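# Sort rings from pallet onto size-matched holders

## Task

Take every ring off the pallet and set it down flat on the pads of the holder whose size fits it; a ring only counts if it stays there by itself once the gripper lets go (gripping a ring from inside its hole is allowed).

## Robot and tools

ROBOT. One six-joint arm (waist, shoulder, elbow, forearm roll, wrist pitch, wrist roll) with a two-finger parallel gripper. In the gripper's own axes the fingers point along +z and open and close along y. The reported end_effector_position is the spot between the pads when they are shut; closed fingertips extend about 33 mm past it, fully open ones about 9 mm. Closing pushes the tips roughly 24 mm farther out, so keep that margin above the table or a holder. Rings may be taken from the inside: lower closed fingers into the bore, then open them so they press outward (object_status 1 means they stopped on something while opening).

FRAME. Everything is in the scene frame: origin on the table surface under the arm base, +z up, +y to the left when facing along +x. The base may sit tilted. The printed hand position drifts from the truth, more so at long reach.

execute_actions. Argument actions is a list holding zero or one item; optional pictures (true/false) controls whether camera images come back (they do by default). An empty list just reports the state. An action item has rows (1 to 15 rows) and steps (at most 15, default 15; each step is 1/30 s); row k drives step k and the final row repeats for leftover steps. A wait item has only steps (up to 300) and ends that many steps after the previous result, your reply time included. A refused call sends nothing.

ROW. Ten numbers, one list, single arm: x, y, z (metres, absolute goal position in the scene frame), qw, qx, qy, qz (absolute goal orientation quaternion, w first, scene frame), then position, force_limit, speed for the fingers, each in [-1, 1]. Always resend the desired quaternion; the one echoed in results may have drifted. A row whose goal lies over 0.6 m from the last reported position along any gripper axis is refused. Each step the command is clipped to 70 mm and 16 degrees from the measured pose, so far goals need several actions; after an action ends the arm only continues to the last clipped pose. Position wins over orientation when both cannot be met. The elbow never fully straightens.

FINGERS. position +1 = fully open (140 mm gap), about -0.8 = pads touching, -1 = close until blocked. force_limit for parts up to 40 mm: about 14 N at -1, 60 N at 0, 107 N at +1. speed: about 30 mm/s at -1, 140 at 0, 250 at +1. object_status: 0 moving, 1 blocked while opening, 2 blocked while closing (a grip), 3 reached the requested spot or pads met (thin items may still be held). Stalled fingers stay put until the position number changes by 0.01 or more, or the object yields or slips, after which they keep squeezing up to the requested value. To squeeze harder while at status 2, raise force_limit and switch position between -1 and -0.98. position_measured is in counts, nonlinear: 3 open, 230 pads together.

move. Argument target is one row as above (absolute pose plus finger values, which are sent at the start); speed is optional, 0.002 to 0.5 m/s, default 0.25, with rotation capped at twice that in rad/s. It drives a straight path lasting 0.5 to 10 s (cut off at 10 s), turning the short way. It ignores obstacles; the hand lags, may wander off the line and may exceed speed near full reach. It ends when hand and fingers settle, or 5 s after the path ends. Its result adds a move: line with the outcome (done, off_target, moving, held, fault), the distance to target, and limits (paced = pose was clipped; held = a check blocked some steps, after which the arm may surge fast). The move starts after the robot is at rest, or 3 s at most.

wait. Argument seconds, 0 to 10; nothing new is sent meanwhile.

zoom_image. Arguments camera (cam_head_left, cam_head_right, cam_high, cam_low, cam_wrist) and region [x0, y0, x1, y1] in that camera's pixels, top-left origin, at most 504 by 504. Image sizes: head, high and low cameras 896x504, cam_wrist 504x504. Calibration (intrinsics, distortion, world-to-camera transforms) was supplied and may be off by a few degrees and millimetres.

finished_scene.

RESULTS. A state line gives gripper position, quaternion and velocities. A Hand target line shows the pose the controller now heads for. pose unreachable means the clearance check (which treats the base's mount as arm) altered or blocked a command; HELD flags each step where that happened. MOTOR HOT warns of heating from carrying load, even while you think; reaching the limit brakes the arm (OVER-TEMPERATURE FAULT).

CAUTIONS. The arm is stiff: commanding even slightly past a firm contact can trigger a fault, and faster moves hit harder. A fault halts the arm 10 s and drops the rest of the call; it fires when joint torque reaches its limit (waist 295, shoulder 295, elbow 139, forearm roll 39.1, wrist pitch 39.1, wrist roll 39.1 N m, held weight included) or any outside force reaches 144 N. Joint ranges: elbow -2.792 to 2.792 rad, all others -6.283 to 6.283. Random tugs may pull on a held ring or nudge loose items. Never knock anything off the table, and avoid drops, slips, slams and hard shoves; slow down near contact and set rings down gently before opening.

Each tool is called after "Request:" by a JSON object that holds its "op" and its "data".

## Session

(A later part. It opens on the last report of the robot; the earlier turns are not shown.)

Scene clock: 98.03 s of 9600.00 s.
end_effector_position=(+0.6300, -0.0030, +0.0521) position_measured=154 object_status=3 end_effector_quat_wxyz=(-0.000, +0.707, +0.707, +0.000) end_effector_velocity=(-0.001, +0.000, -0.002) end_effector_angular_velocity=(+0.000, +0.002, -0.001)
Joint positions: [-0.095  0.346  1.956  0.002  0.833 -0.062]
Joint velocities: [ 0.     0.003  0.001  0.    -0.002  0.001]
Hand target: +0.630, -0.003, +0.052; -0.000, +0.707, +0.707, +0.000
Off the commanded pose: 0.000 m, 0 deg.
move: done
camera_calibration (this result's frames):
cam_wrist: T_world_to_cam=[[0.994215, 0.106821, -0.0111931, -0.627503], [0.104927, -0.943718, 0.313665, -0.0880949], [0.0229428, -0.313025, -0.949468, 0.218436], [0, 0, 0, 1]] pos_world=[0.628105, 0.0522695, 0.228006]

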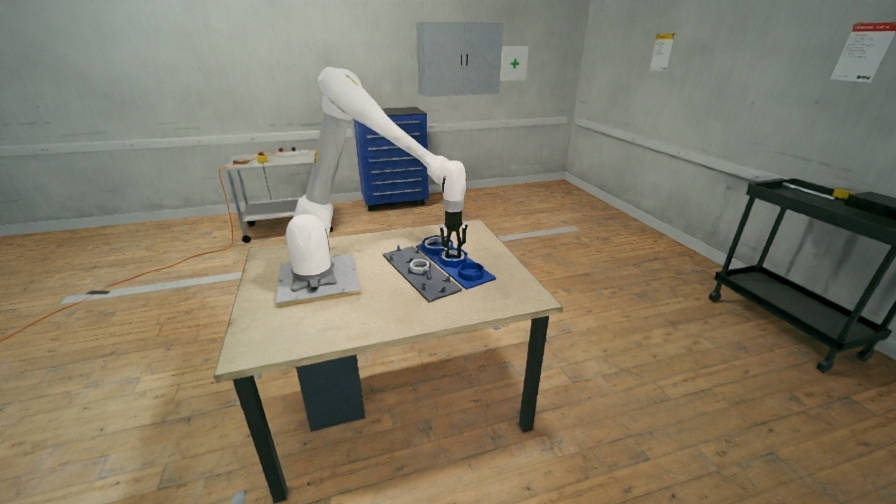

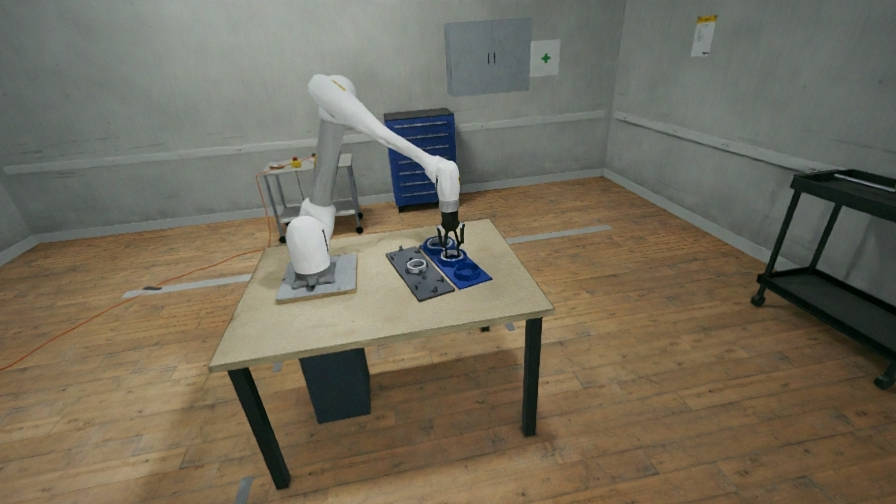

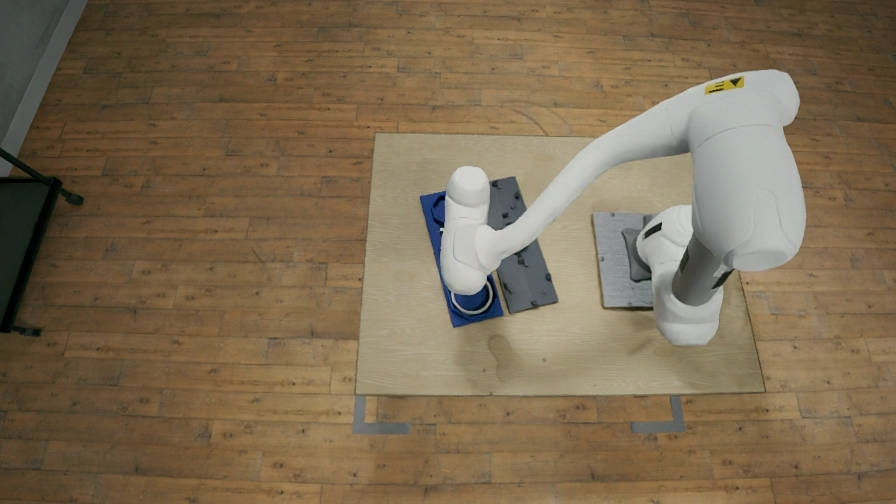

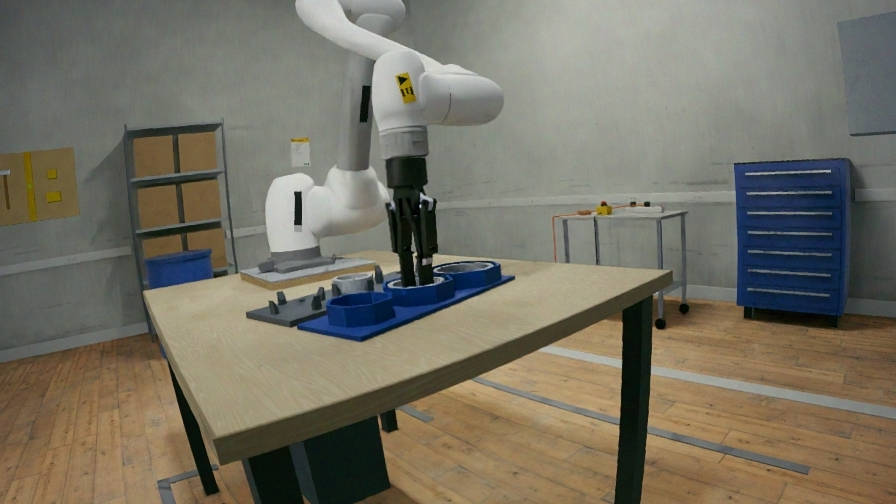

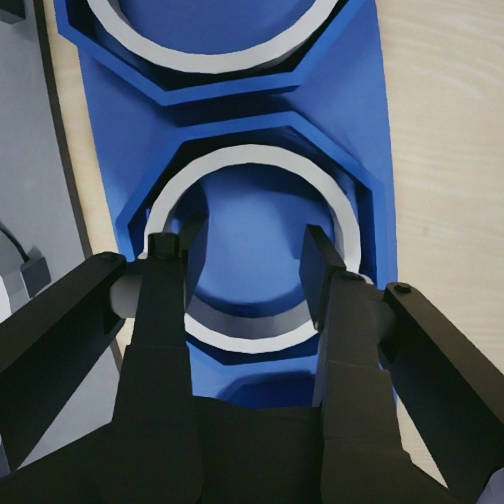

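Request:
{"op": "move", "data": {"target": [0.6285,-0.004,0.049,0,0.7071,0.7071,0,-0.2,0,-0.7], "speed": 0.03}}

Request:
{"op": "move", "data": {"target": [0.6285,-0.004,0.049,0,0.7071,0.7071,0,1,0,-0.7]}}

Request:
{"op": "move", "data": {"target": [0.6285,-0.004,0.10,0,0.7071,0.7071,0,1,0,-0.7], "speed": 0.08}}

Request:
{"op": "move", "data": {"target": [0.4925,-0.195,0.095,0,0.7071,0.7071,0,1,0,-0.7], "speed": 0.18}}

Request:
{"op": "move", "data": {"target": [0.4925,-0.195,0.066,0,0.7071,0.7071,0,1,0,-0.7], "speed": 0.03}}

Request:
{"op": "zoom_image", "data": {"camera": "cam_low", "region": [240, 240, 370, 330]}}

Scene clock: 109.47 s of 9600.00 s.
end_effector_position=(+0.6285, -0.0040, +0.0490) position_measured=154 object_status=3 end_effector_quat_wxyz=(-0.000, +0.707, +0.707, +0.000) end_effector_velocity=(-0.000, +0.000, -0.000) end_effector_angular_velocity=(-0.000, +0.000, +0.001)
Joint positions: [-0.097  0.348  1.96   0.002  0.827 -0.064]
Joint velocities: [ 0.    -0.     0.001 -0.    -0.    -0.001]
Hand target: +0.628, -0.004, +0.049; -0.000, +0.707, +0.707, +0.000
Off the commanded pose: 0.000 m, 0 deg.
After step 90, 7.73 s passed at rest.
move: done
camera_calibration (this result's frames):
cam_wrist: T_world_to_cam=[[0.994219, 0.106786, -0.0112171, -0.625988], [0.104901, -0.943715, 0.313683, -0.0879002], [0.0229112, -0.313046, -0.949461, 0.215263], [0, 0, 0, 1]] pos_world=[0.626658, 0.0512811, 0.224935]

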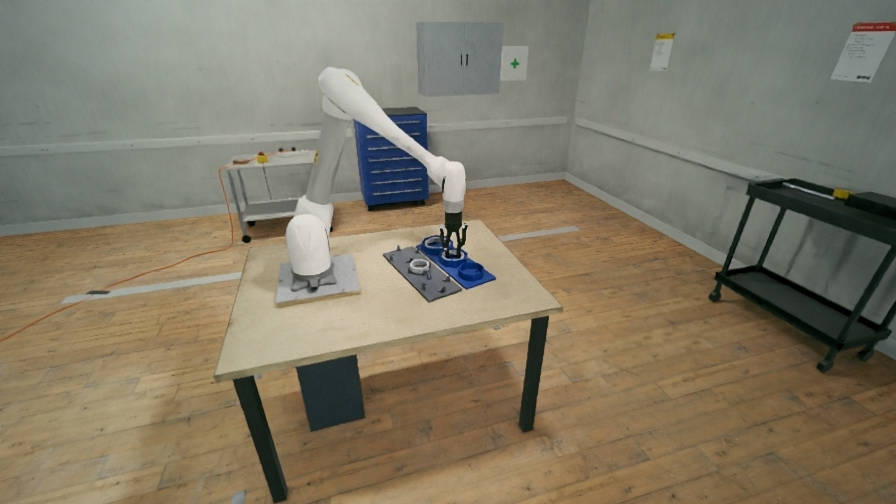

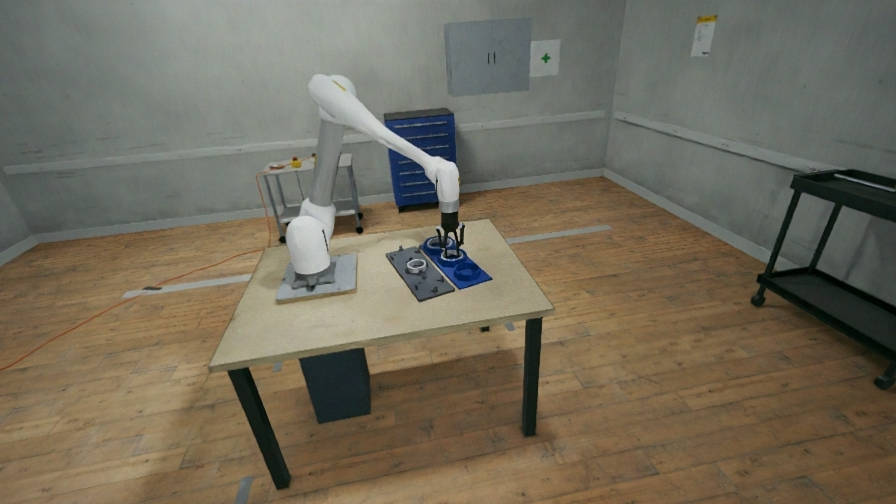

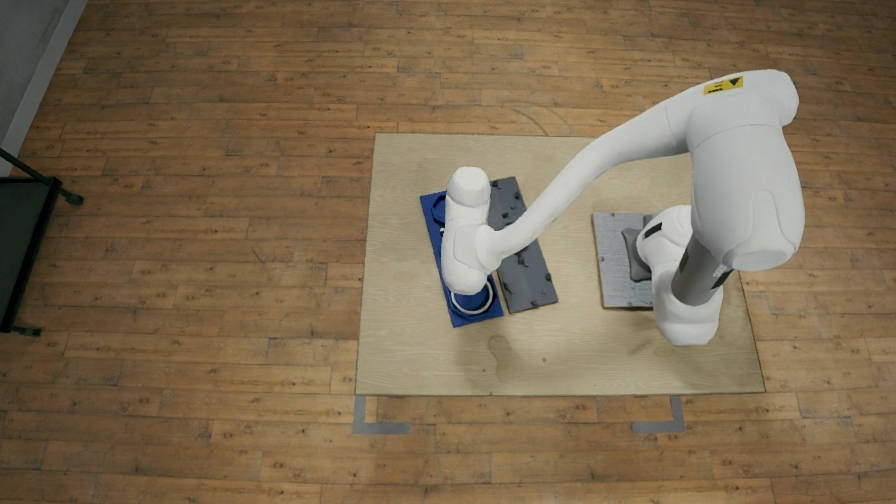

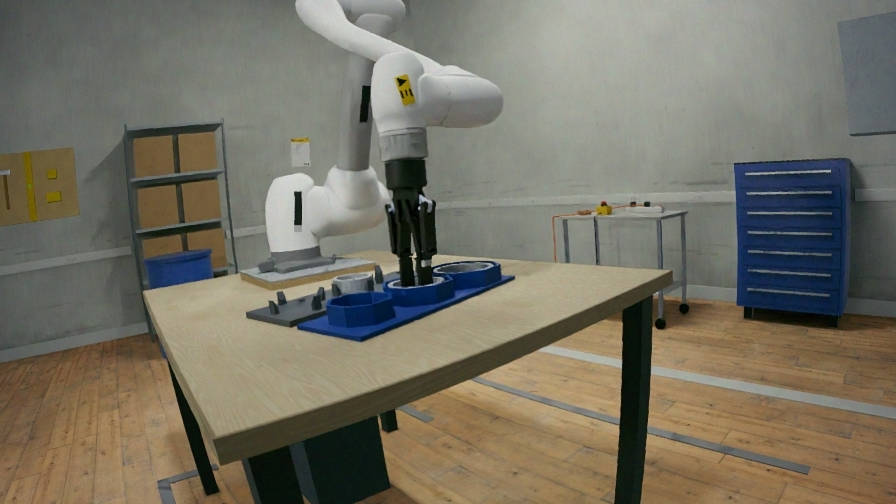

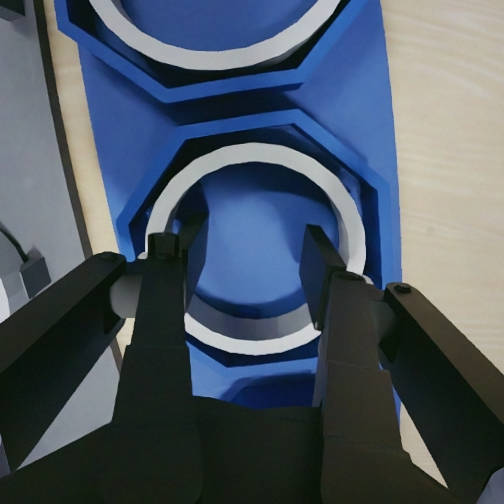

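Scene clock: 110.17 s of 9600.00 s.
end_effector_position=(+0.6285, -0.0040, +0.0490) position_measured=117 object_status=1 end_effector_quat_wxyz=(-0.000, +0.707, +0.707, -0.000) end_effector_velocity=(-0.000, +0.000, +0.000) end_effector_angular_velocity=(+0.001, -0.001, -0.001)
Joint positions: [-0.097  0.348  1.96   0.002  0.827 -0.064]
Joint velocities: [-0.    -0.001  0.001  0.001 -0.001  0.   ]
Hand target: +0.628, -0.004, +0.049; -0.000, +0.707, +0.707, +0.000
Off the commanded pose: 0.000 m, 0 deg.
move: done
camera_calibration (this result's frames):
cam_wrist: T_world_to_cam=[[0.99422, 0.106774, -0.0112679, -0.625947], [0.104905, -0.943718, 0.313675, -0.0878941], [0.0228584, -0.313044, -0.949464, 0.215231], [0, 0, 0, 1]] pos_world=[0.626629, 0.0512641, 0.224871]

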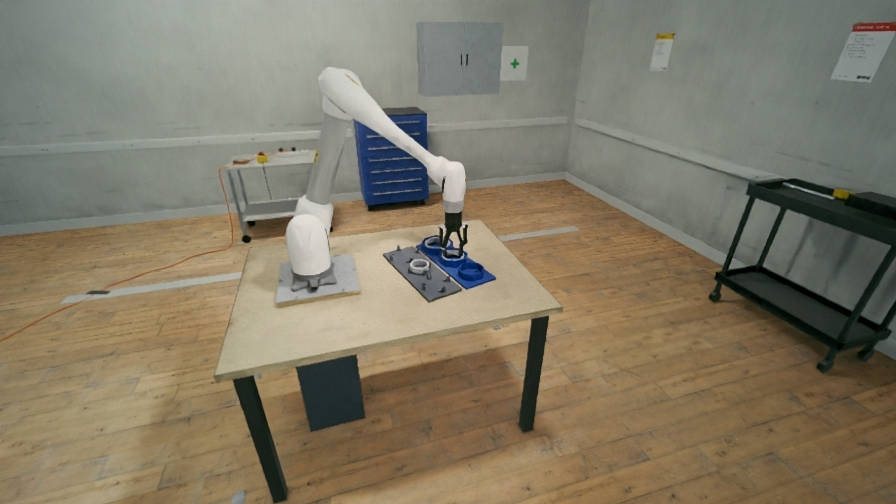

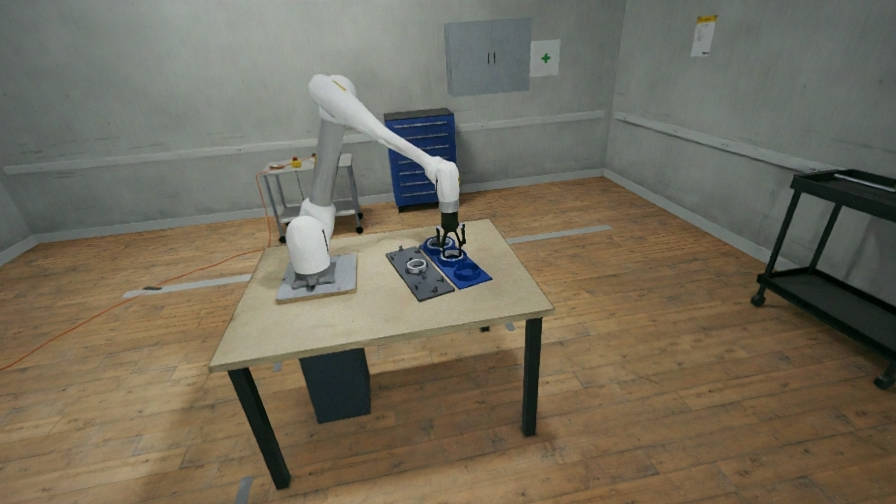

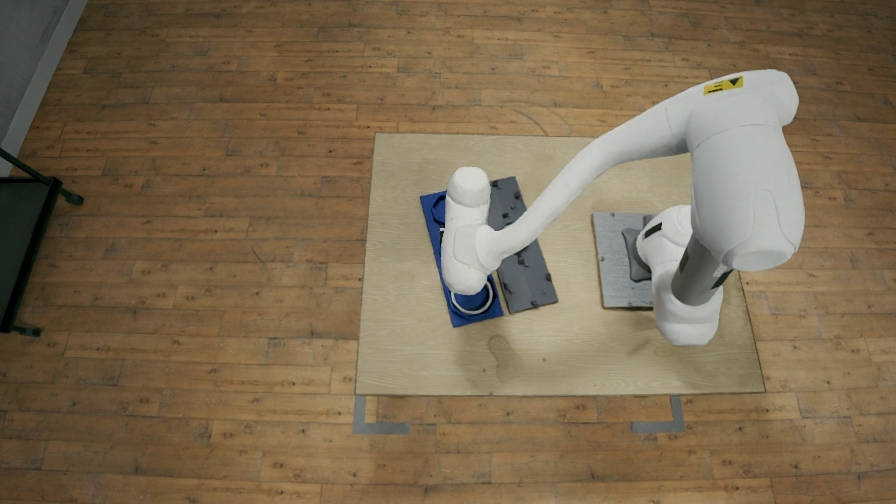

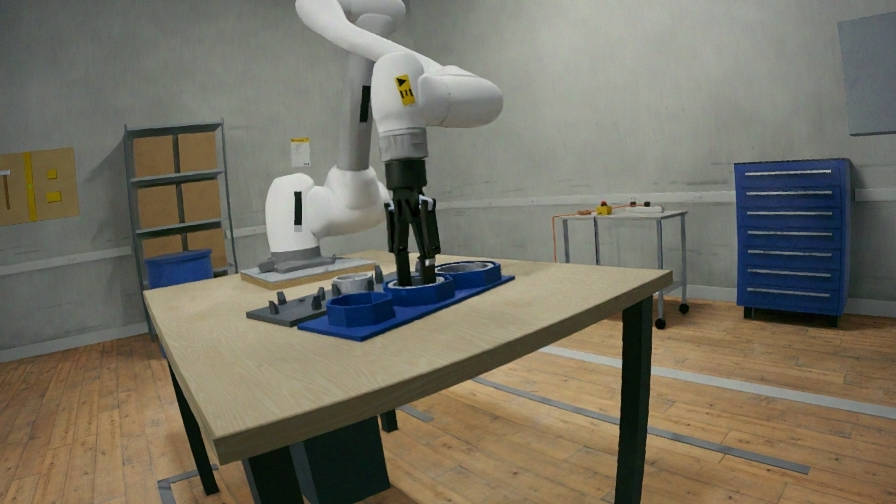

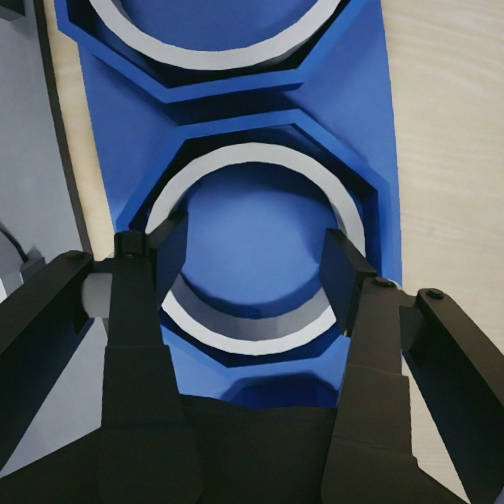

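Scene clock: 111.20 s of 9600.00 s.
end_effector_position=(+0.6285, -0.0040, +0.0999) position_measured=117 object_status=1 end_effector_quat_wxyz=(+0.000, +0.707, +0.707, -0.000) end_effector_velocity=(-0.000, -0.000, +0.000) end_effector_angular_velocity=(+0.002, +0.002, -0.002)
Joint positions: [-0.097  0.291  1.924  0.002  0.919 -0.064]
Joint velocities: [-0.001  0.001 -0.001  0.002  0.002 -0.   ]
Hand target: +0.629, -0.004, +0.100; +0.000, +0.707, +0.707, -0.000
Off the commanded pose: 0.000 m, 0 deg.
move: done
camera_calibration (this result's frames):
cam_wrist: T_world_to_cam=[[0.994223, 0.106742, -0.01125, -0.62542], [0.104869, -0.943706, 0.313724, -0.103871], [0.022871, -0.313091, -0.949448, 0.263558], [0, 0, 0, 1]] pos_world=[0.626672, 0.0512527, 0.275785]

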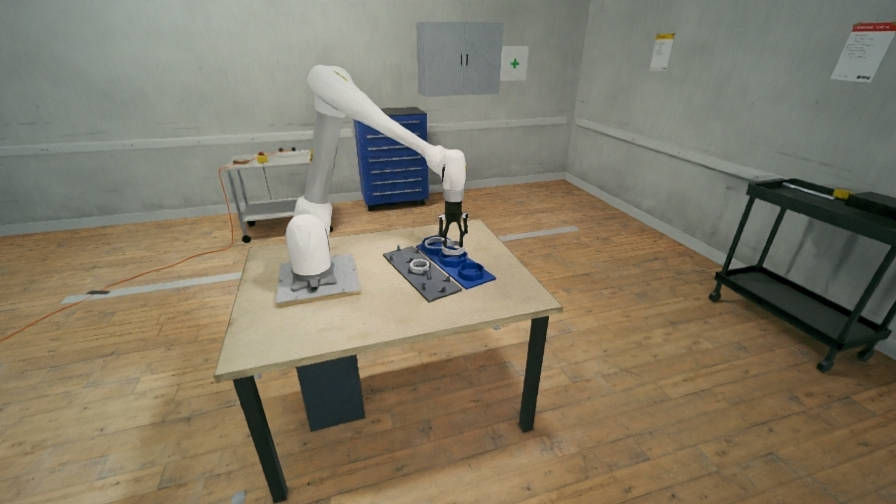

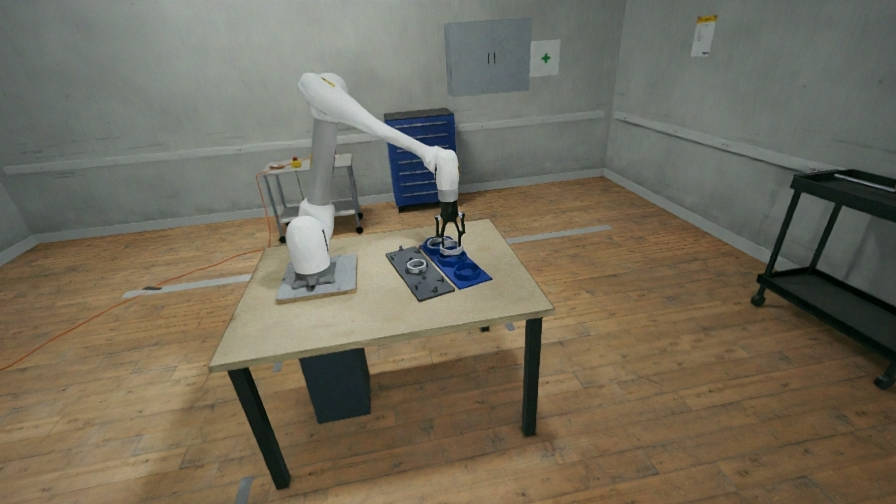

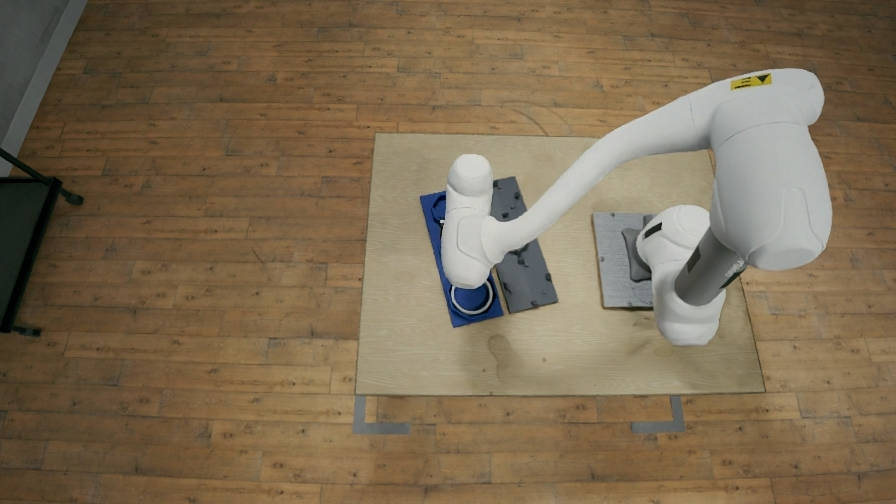

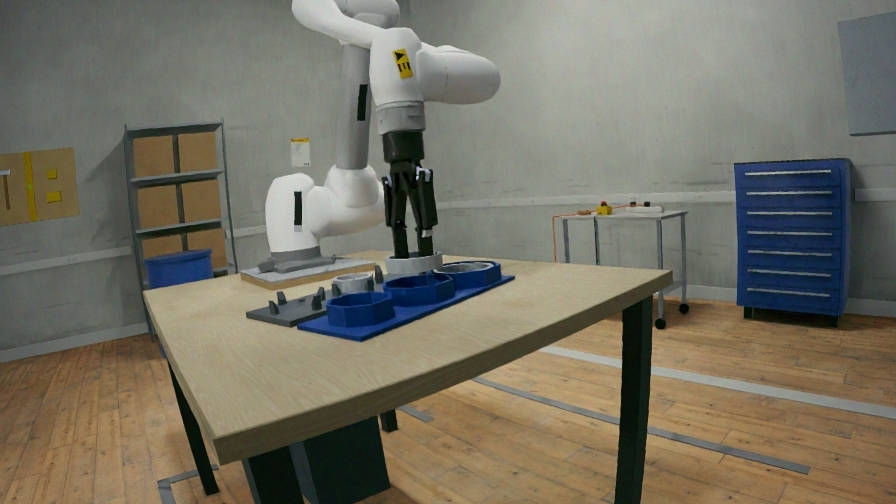

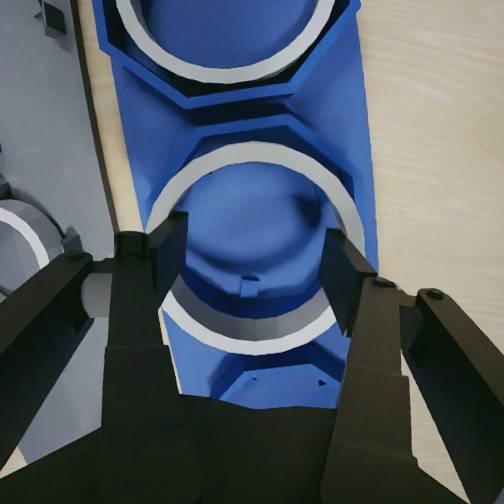

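Scene clock: 112.97 s of 9600.00 s.
end_effector_position=(+0.4925, -0.1949, +0.0951) position_measured=117 object_status=1 end_effector_quat_wxyz=(-0.000, +0.707, +0.707, -0.000) end_effector_velocity=(-0.000, -0.001, +0.001) end_effector_angular_velocity=(+0.000, -0.002, +0.002)
Joint positions: [-0.48   0.16   2.111  0.005  0.865 -0.449]
Joint velocities: [-0.002 -0.002 -0.     0.001  0.001 -0.004]
Hand target: +0.492, -0.195, +0.095; -0.000, +0.707, +0.707, -0.000
Off the commanded pose: 0.000 m, 0 deg.
move: done
camera_calibration (this result's frames):
cam_wrist: T_world_to_cam=[[0.994216, 0.106796, -0.0113933, -0.469844], [0.104966, -0.943723, 0.313639, -0.268313], [0.0227432, -0.313021, -0.949474, 0.20239], [0, 0, 0, 1]] pos_world=[0.490687, -0.139684, 0.270964]

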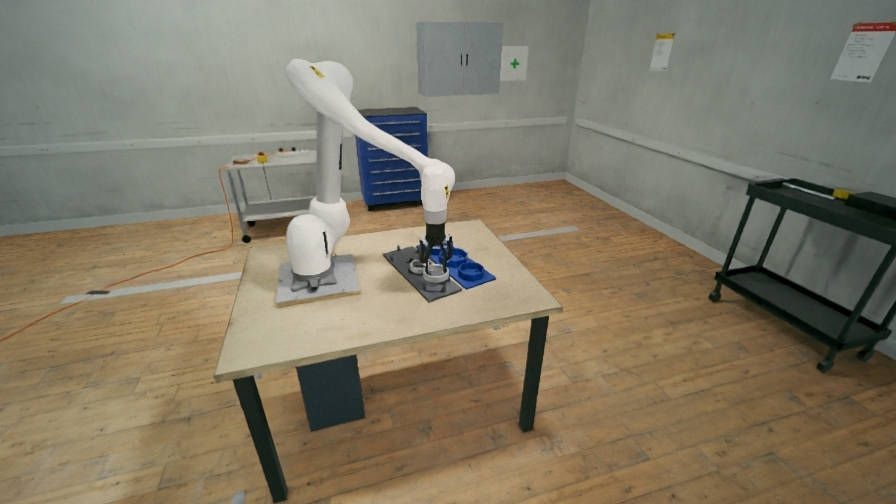

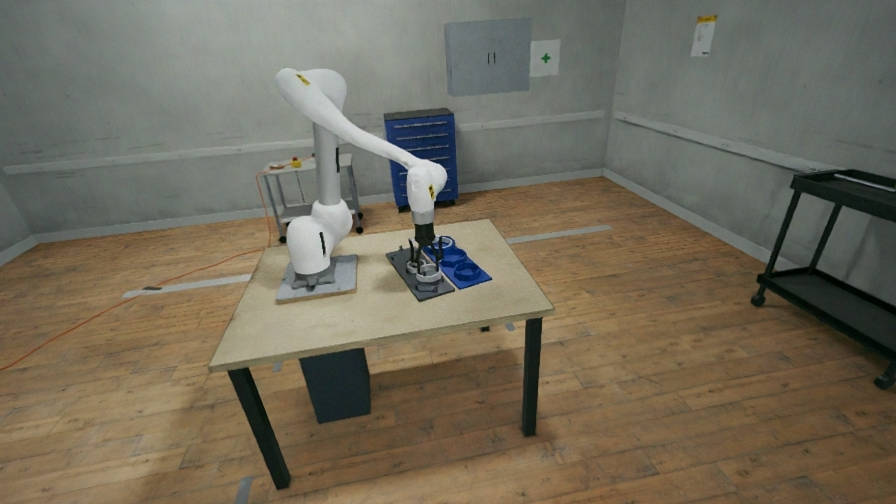

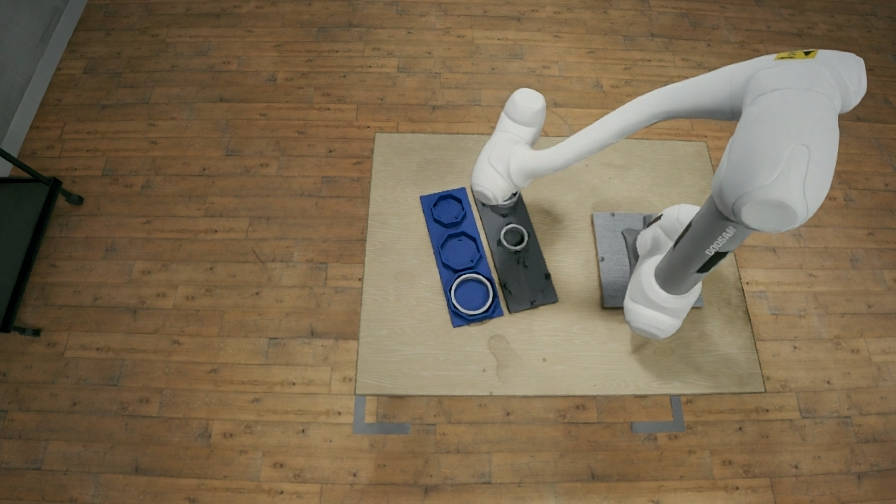

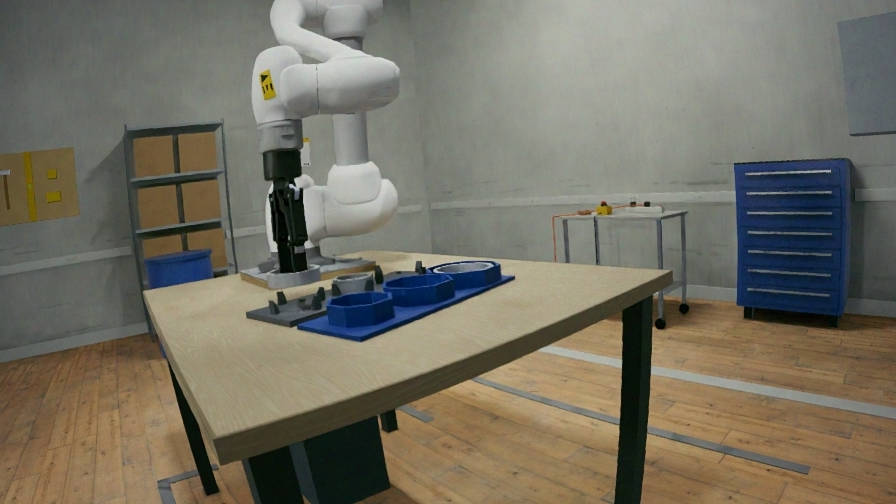

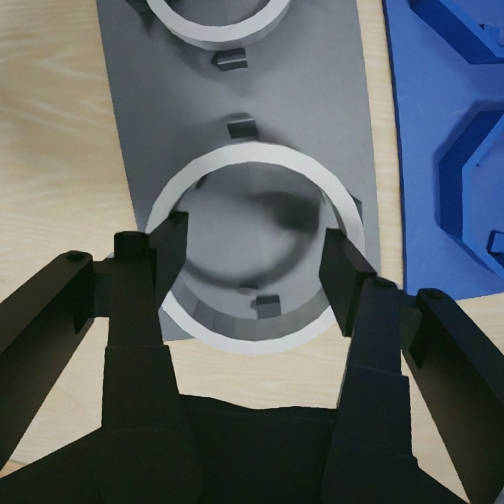

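Scene clock: 114.23 s of 9600.00 s.
end_effector_position=(+0.4925, -0.1950, +0.0661) position_measured=117 object_status=1 end_effector_quat_wxyz=(+0.000, +0.707, +0.707, +0.000) end_effector_velocity=(+0.000, +0.000, -0.002) end_effector_angular_velocity=(+0.001, +0.001, +0.000)
Joint positions: [-0.48   0.197  2.134  0.006  0.805 -0.449]
Joint velocities: [ 0.     0.003  0.001  0.    -0.003  0.   ]
Hand target: +0.492, -0.195, +0.066; -0.000, +0.707, +0.707, +0.000
Off the commanded pose: 0.000 m, 0 deg.
move: done
camera_calibration (this result's frames):
cam_wrist: T_world_to_cam=[[0.994217, 0.106807, -0.0111975, -0.470152], [0.104915, -0.943715, 0.313681, -0.259245], [0.0229362, -0.313042, -0.949462, 0.17477], [0, 0, 0, 1]] pos_world=[0.490623, -0.139728, 0.241993]

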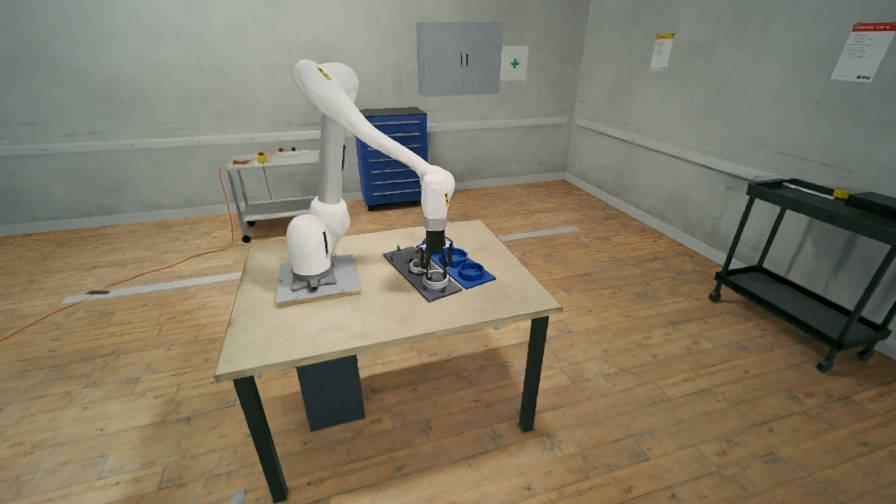

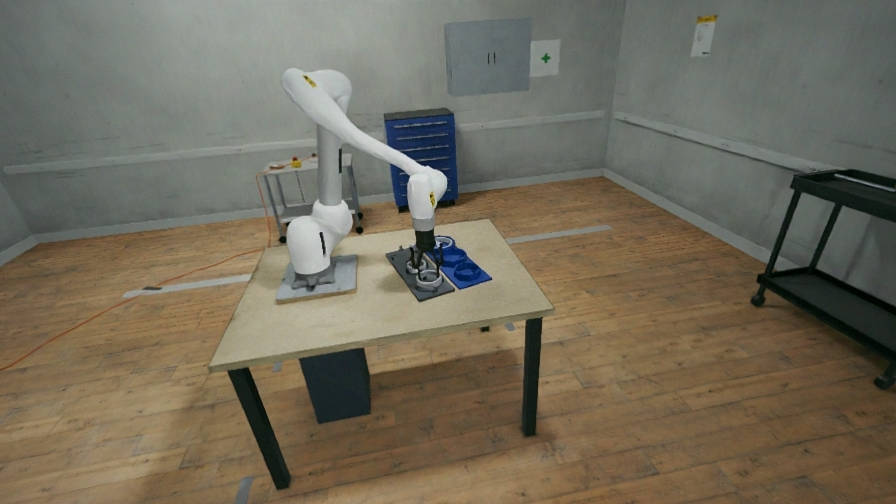

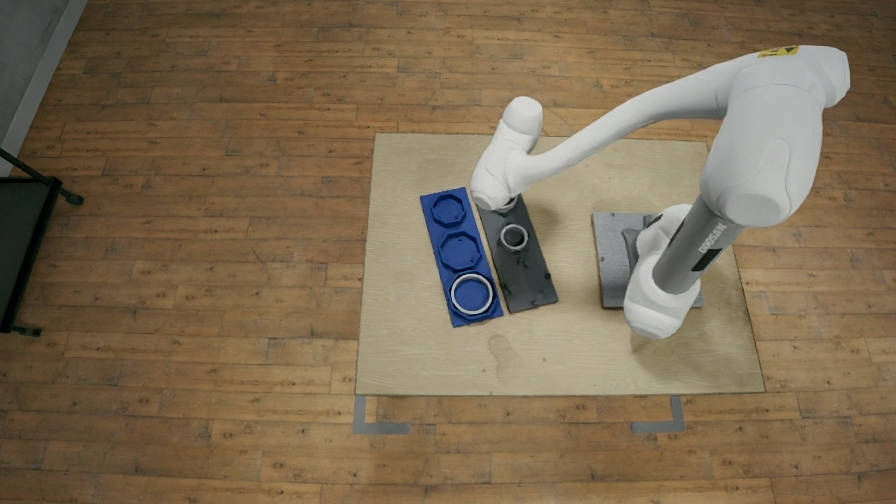

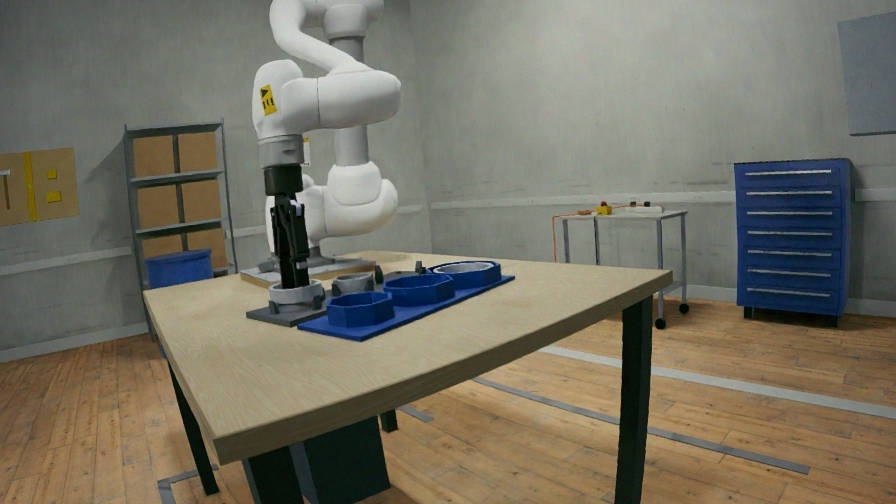

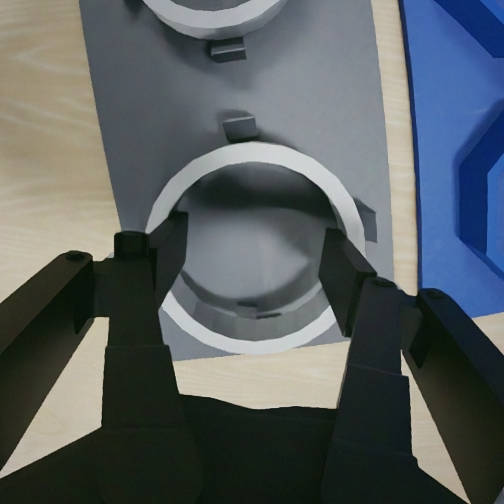

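Region (240, 240, 370, 330) of cam_low's 896x504 image, scaled by 3.877, with more detail than that image has; it fills the top 349 rows of this view, and the rest is white.

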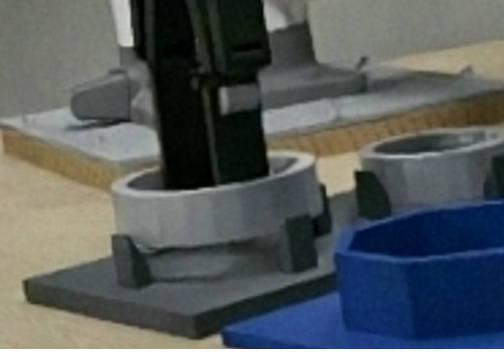

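Request:
{"op": "move", "data": {"target": [0.493,-0.1935,0.058,0,0.7071,0.7071,0,1,0,-0.7], "speed": 0.01}}

Request:
{"op": "zoom_image", "data": {"camera": "cam_low", "region": [240, 240, 370, 330]}}

Request:
{"op": "zoom_image", "data": {"camera": "cam_wrist", "region": [110, 100, 400, 380]}}

Scene clock: 119.80 s of 9600.00 s.
end_effector_position=(+0.4930, -0.1935, +0.0581) position_measured=117 object_status=1 end_effector_quat_wxyz=(+0.000, +0.707, +0.707, +0.000) end_effector_velocity=(-0.000, -0.000, -0.000) end_effector_angular_velocity=(-0.000, -0.000, -0.001)
Joint positions: [-0.477  0.207  2.14   0.006  0.789 -0.446]
Joint velocities: [-0.001  0.001  0.    -0.    -0.001  0.001]
Hand target: +0.493, -0.193, +0.058; -0.000, +0.707, +0.707, +0.000
Off the commanded pose: 0.000 m, 0 deg.
After step 90, 1.53 s passed at rest.
move: done
camera_calibration (this result's frames):
cam_wrist: T_world_to_cam=[[0.994218, 0.106791, -0.0112117, -0.470905], [0.104904, -0.943713, 0.31369, -0.255382], [0.0229186, -0.313052, -0.949459, 0.167608], [0, 0, 0, 1]] pos_world=[0.491131, -0.138249, 0.233968]

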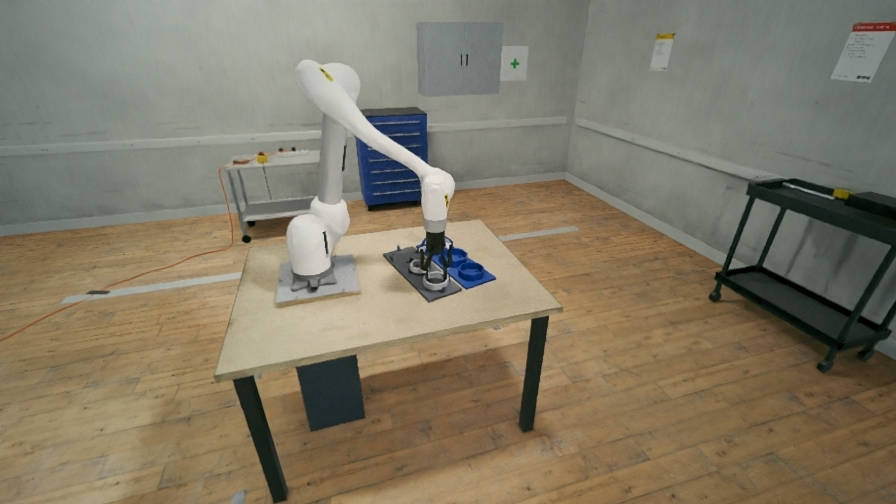

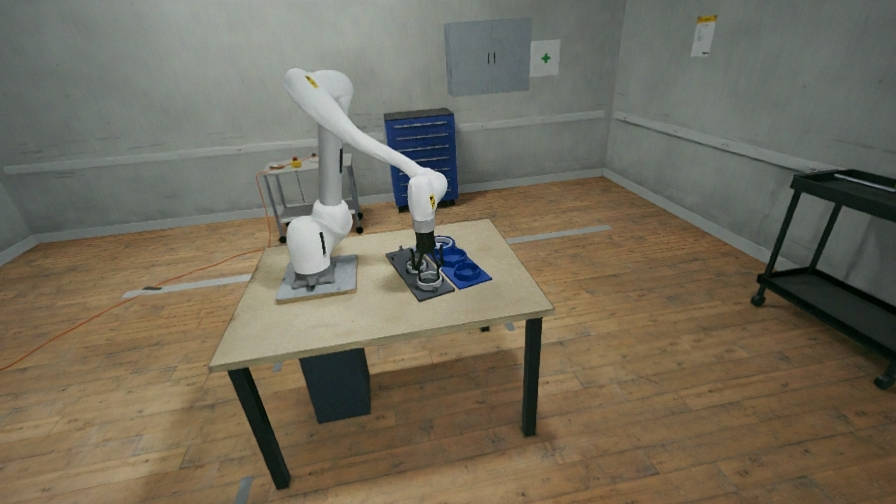

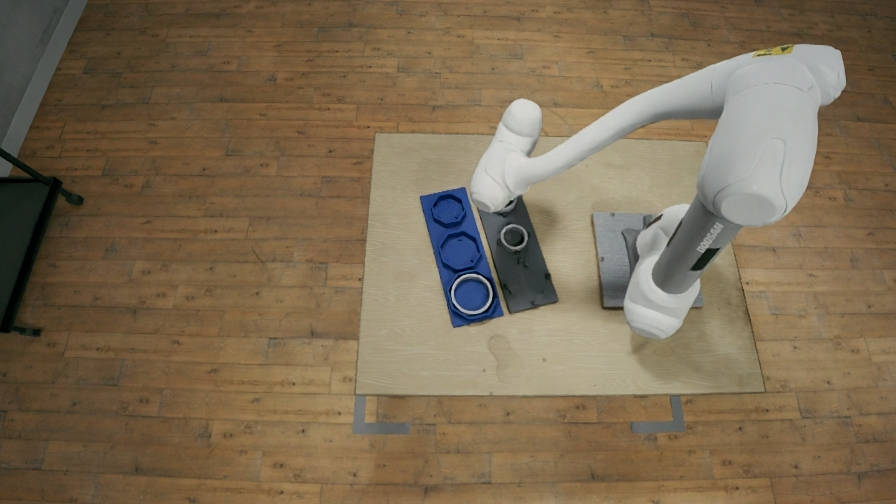

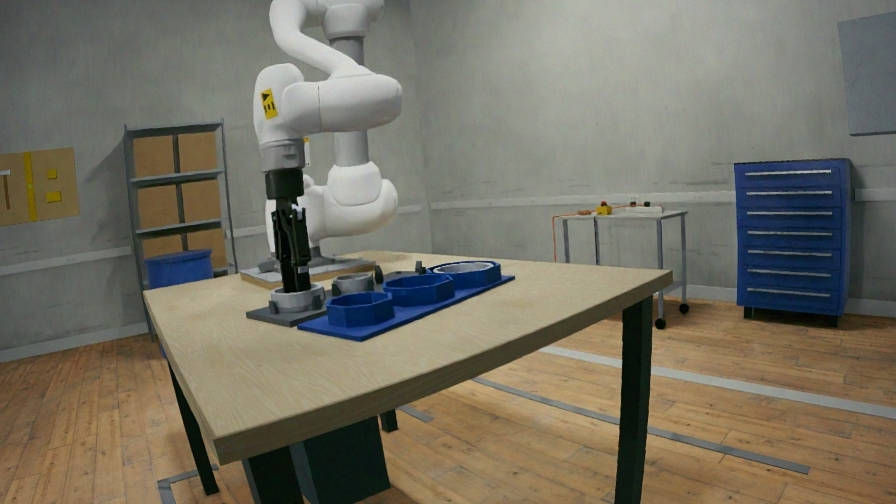

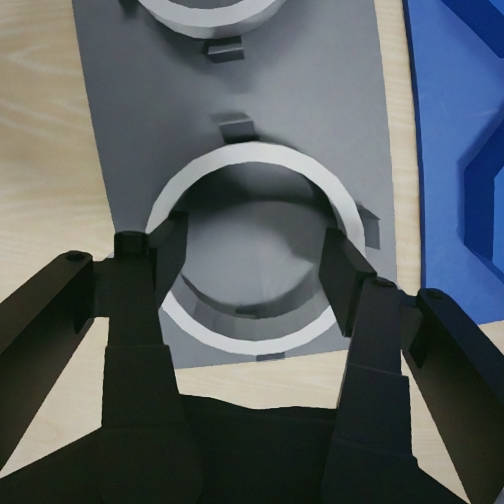

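Region (240, 240, 370, 330) of cam_low's 896x504 image, scaled by 3.877, with more detail than that image has; it fills the top 349 rows of this view, and the rest is white.

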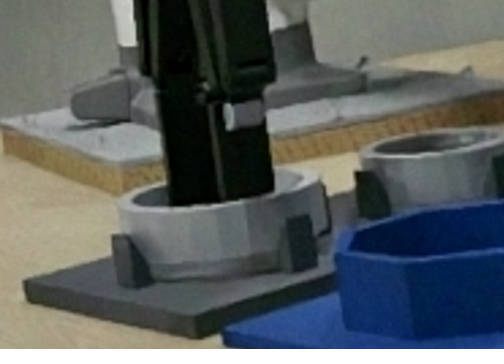

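Region (110, 100, 400, 380) of cam_wrist's 504x504 image, scaled by 1.738, with more detail than that image has; it fills the top 487 rows of this view, and the rest is white.

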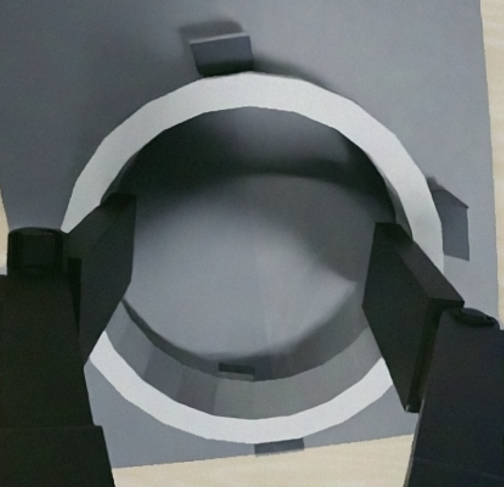

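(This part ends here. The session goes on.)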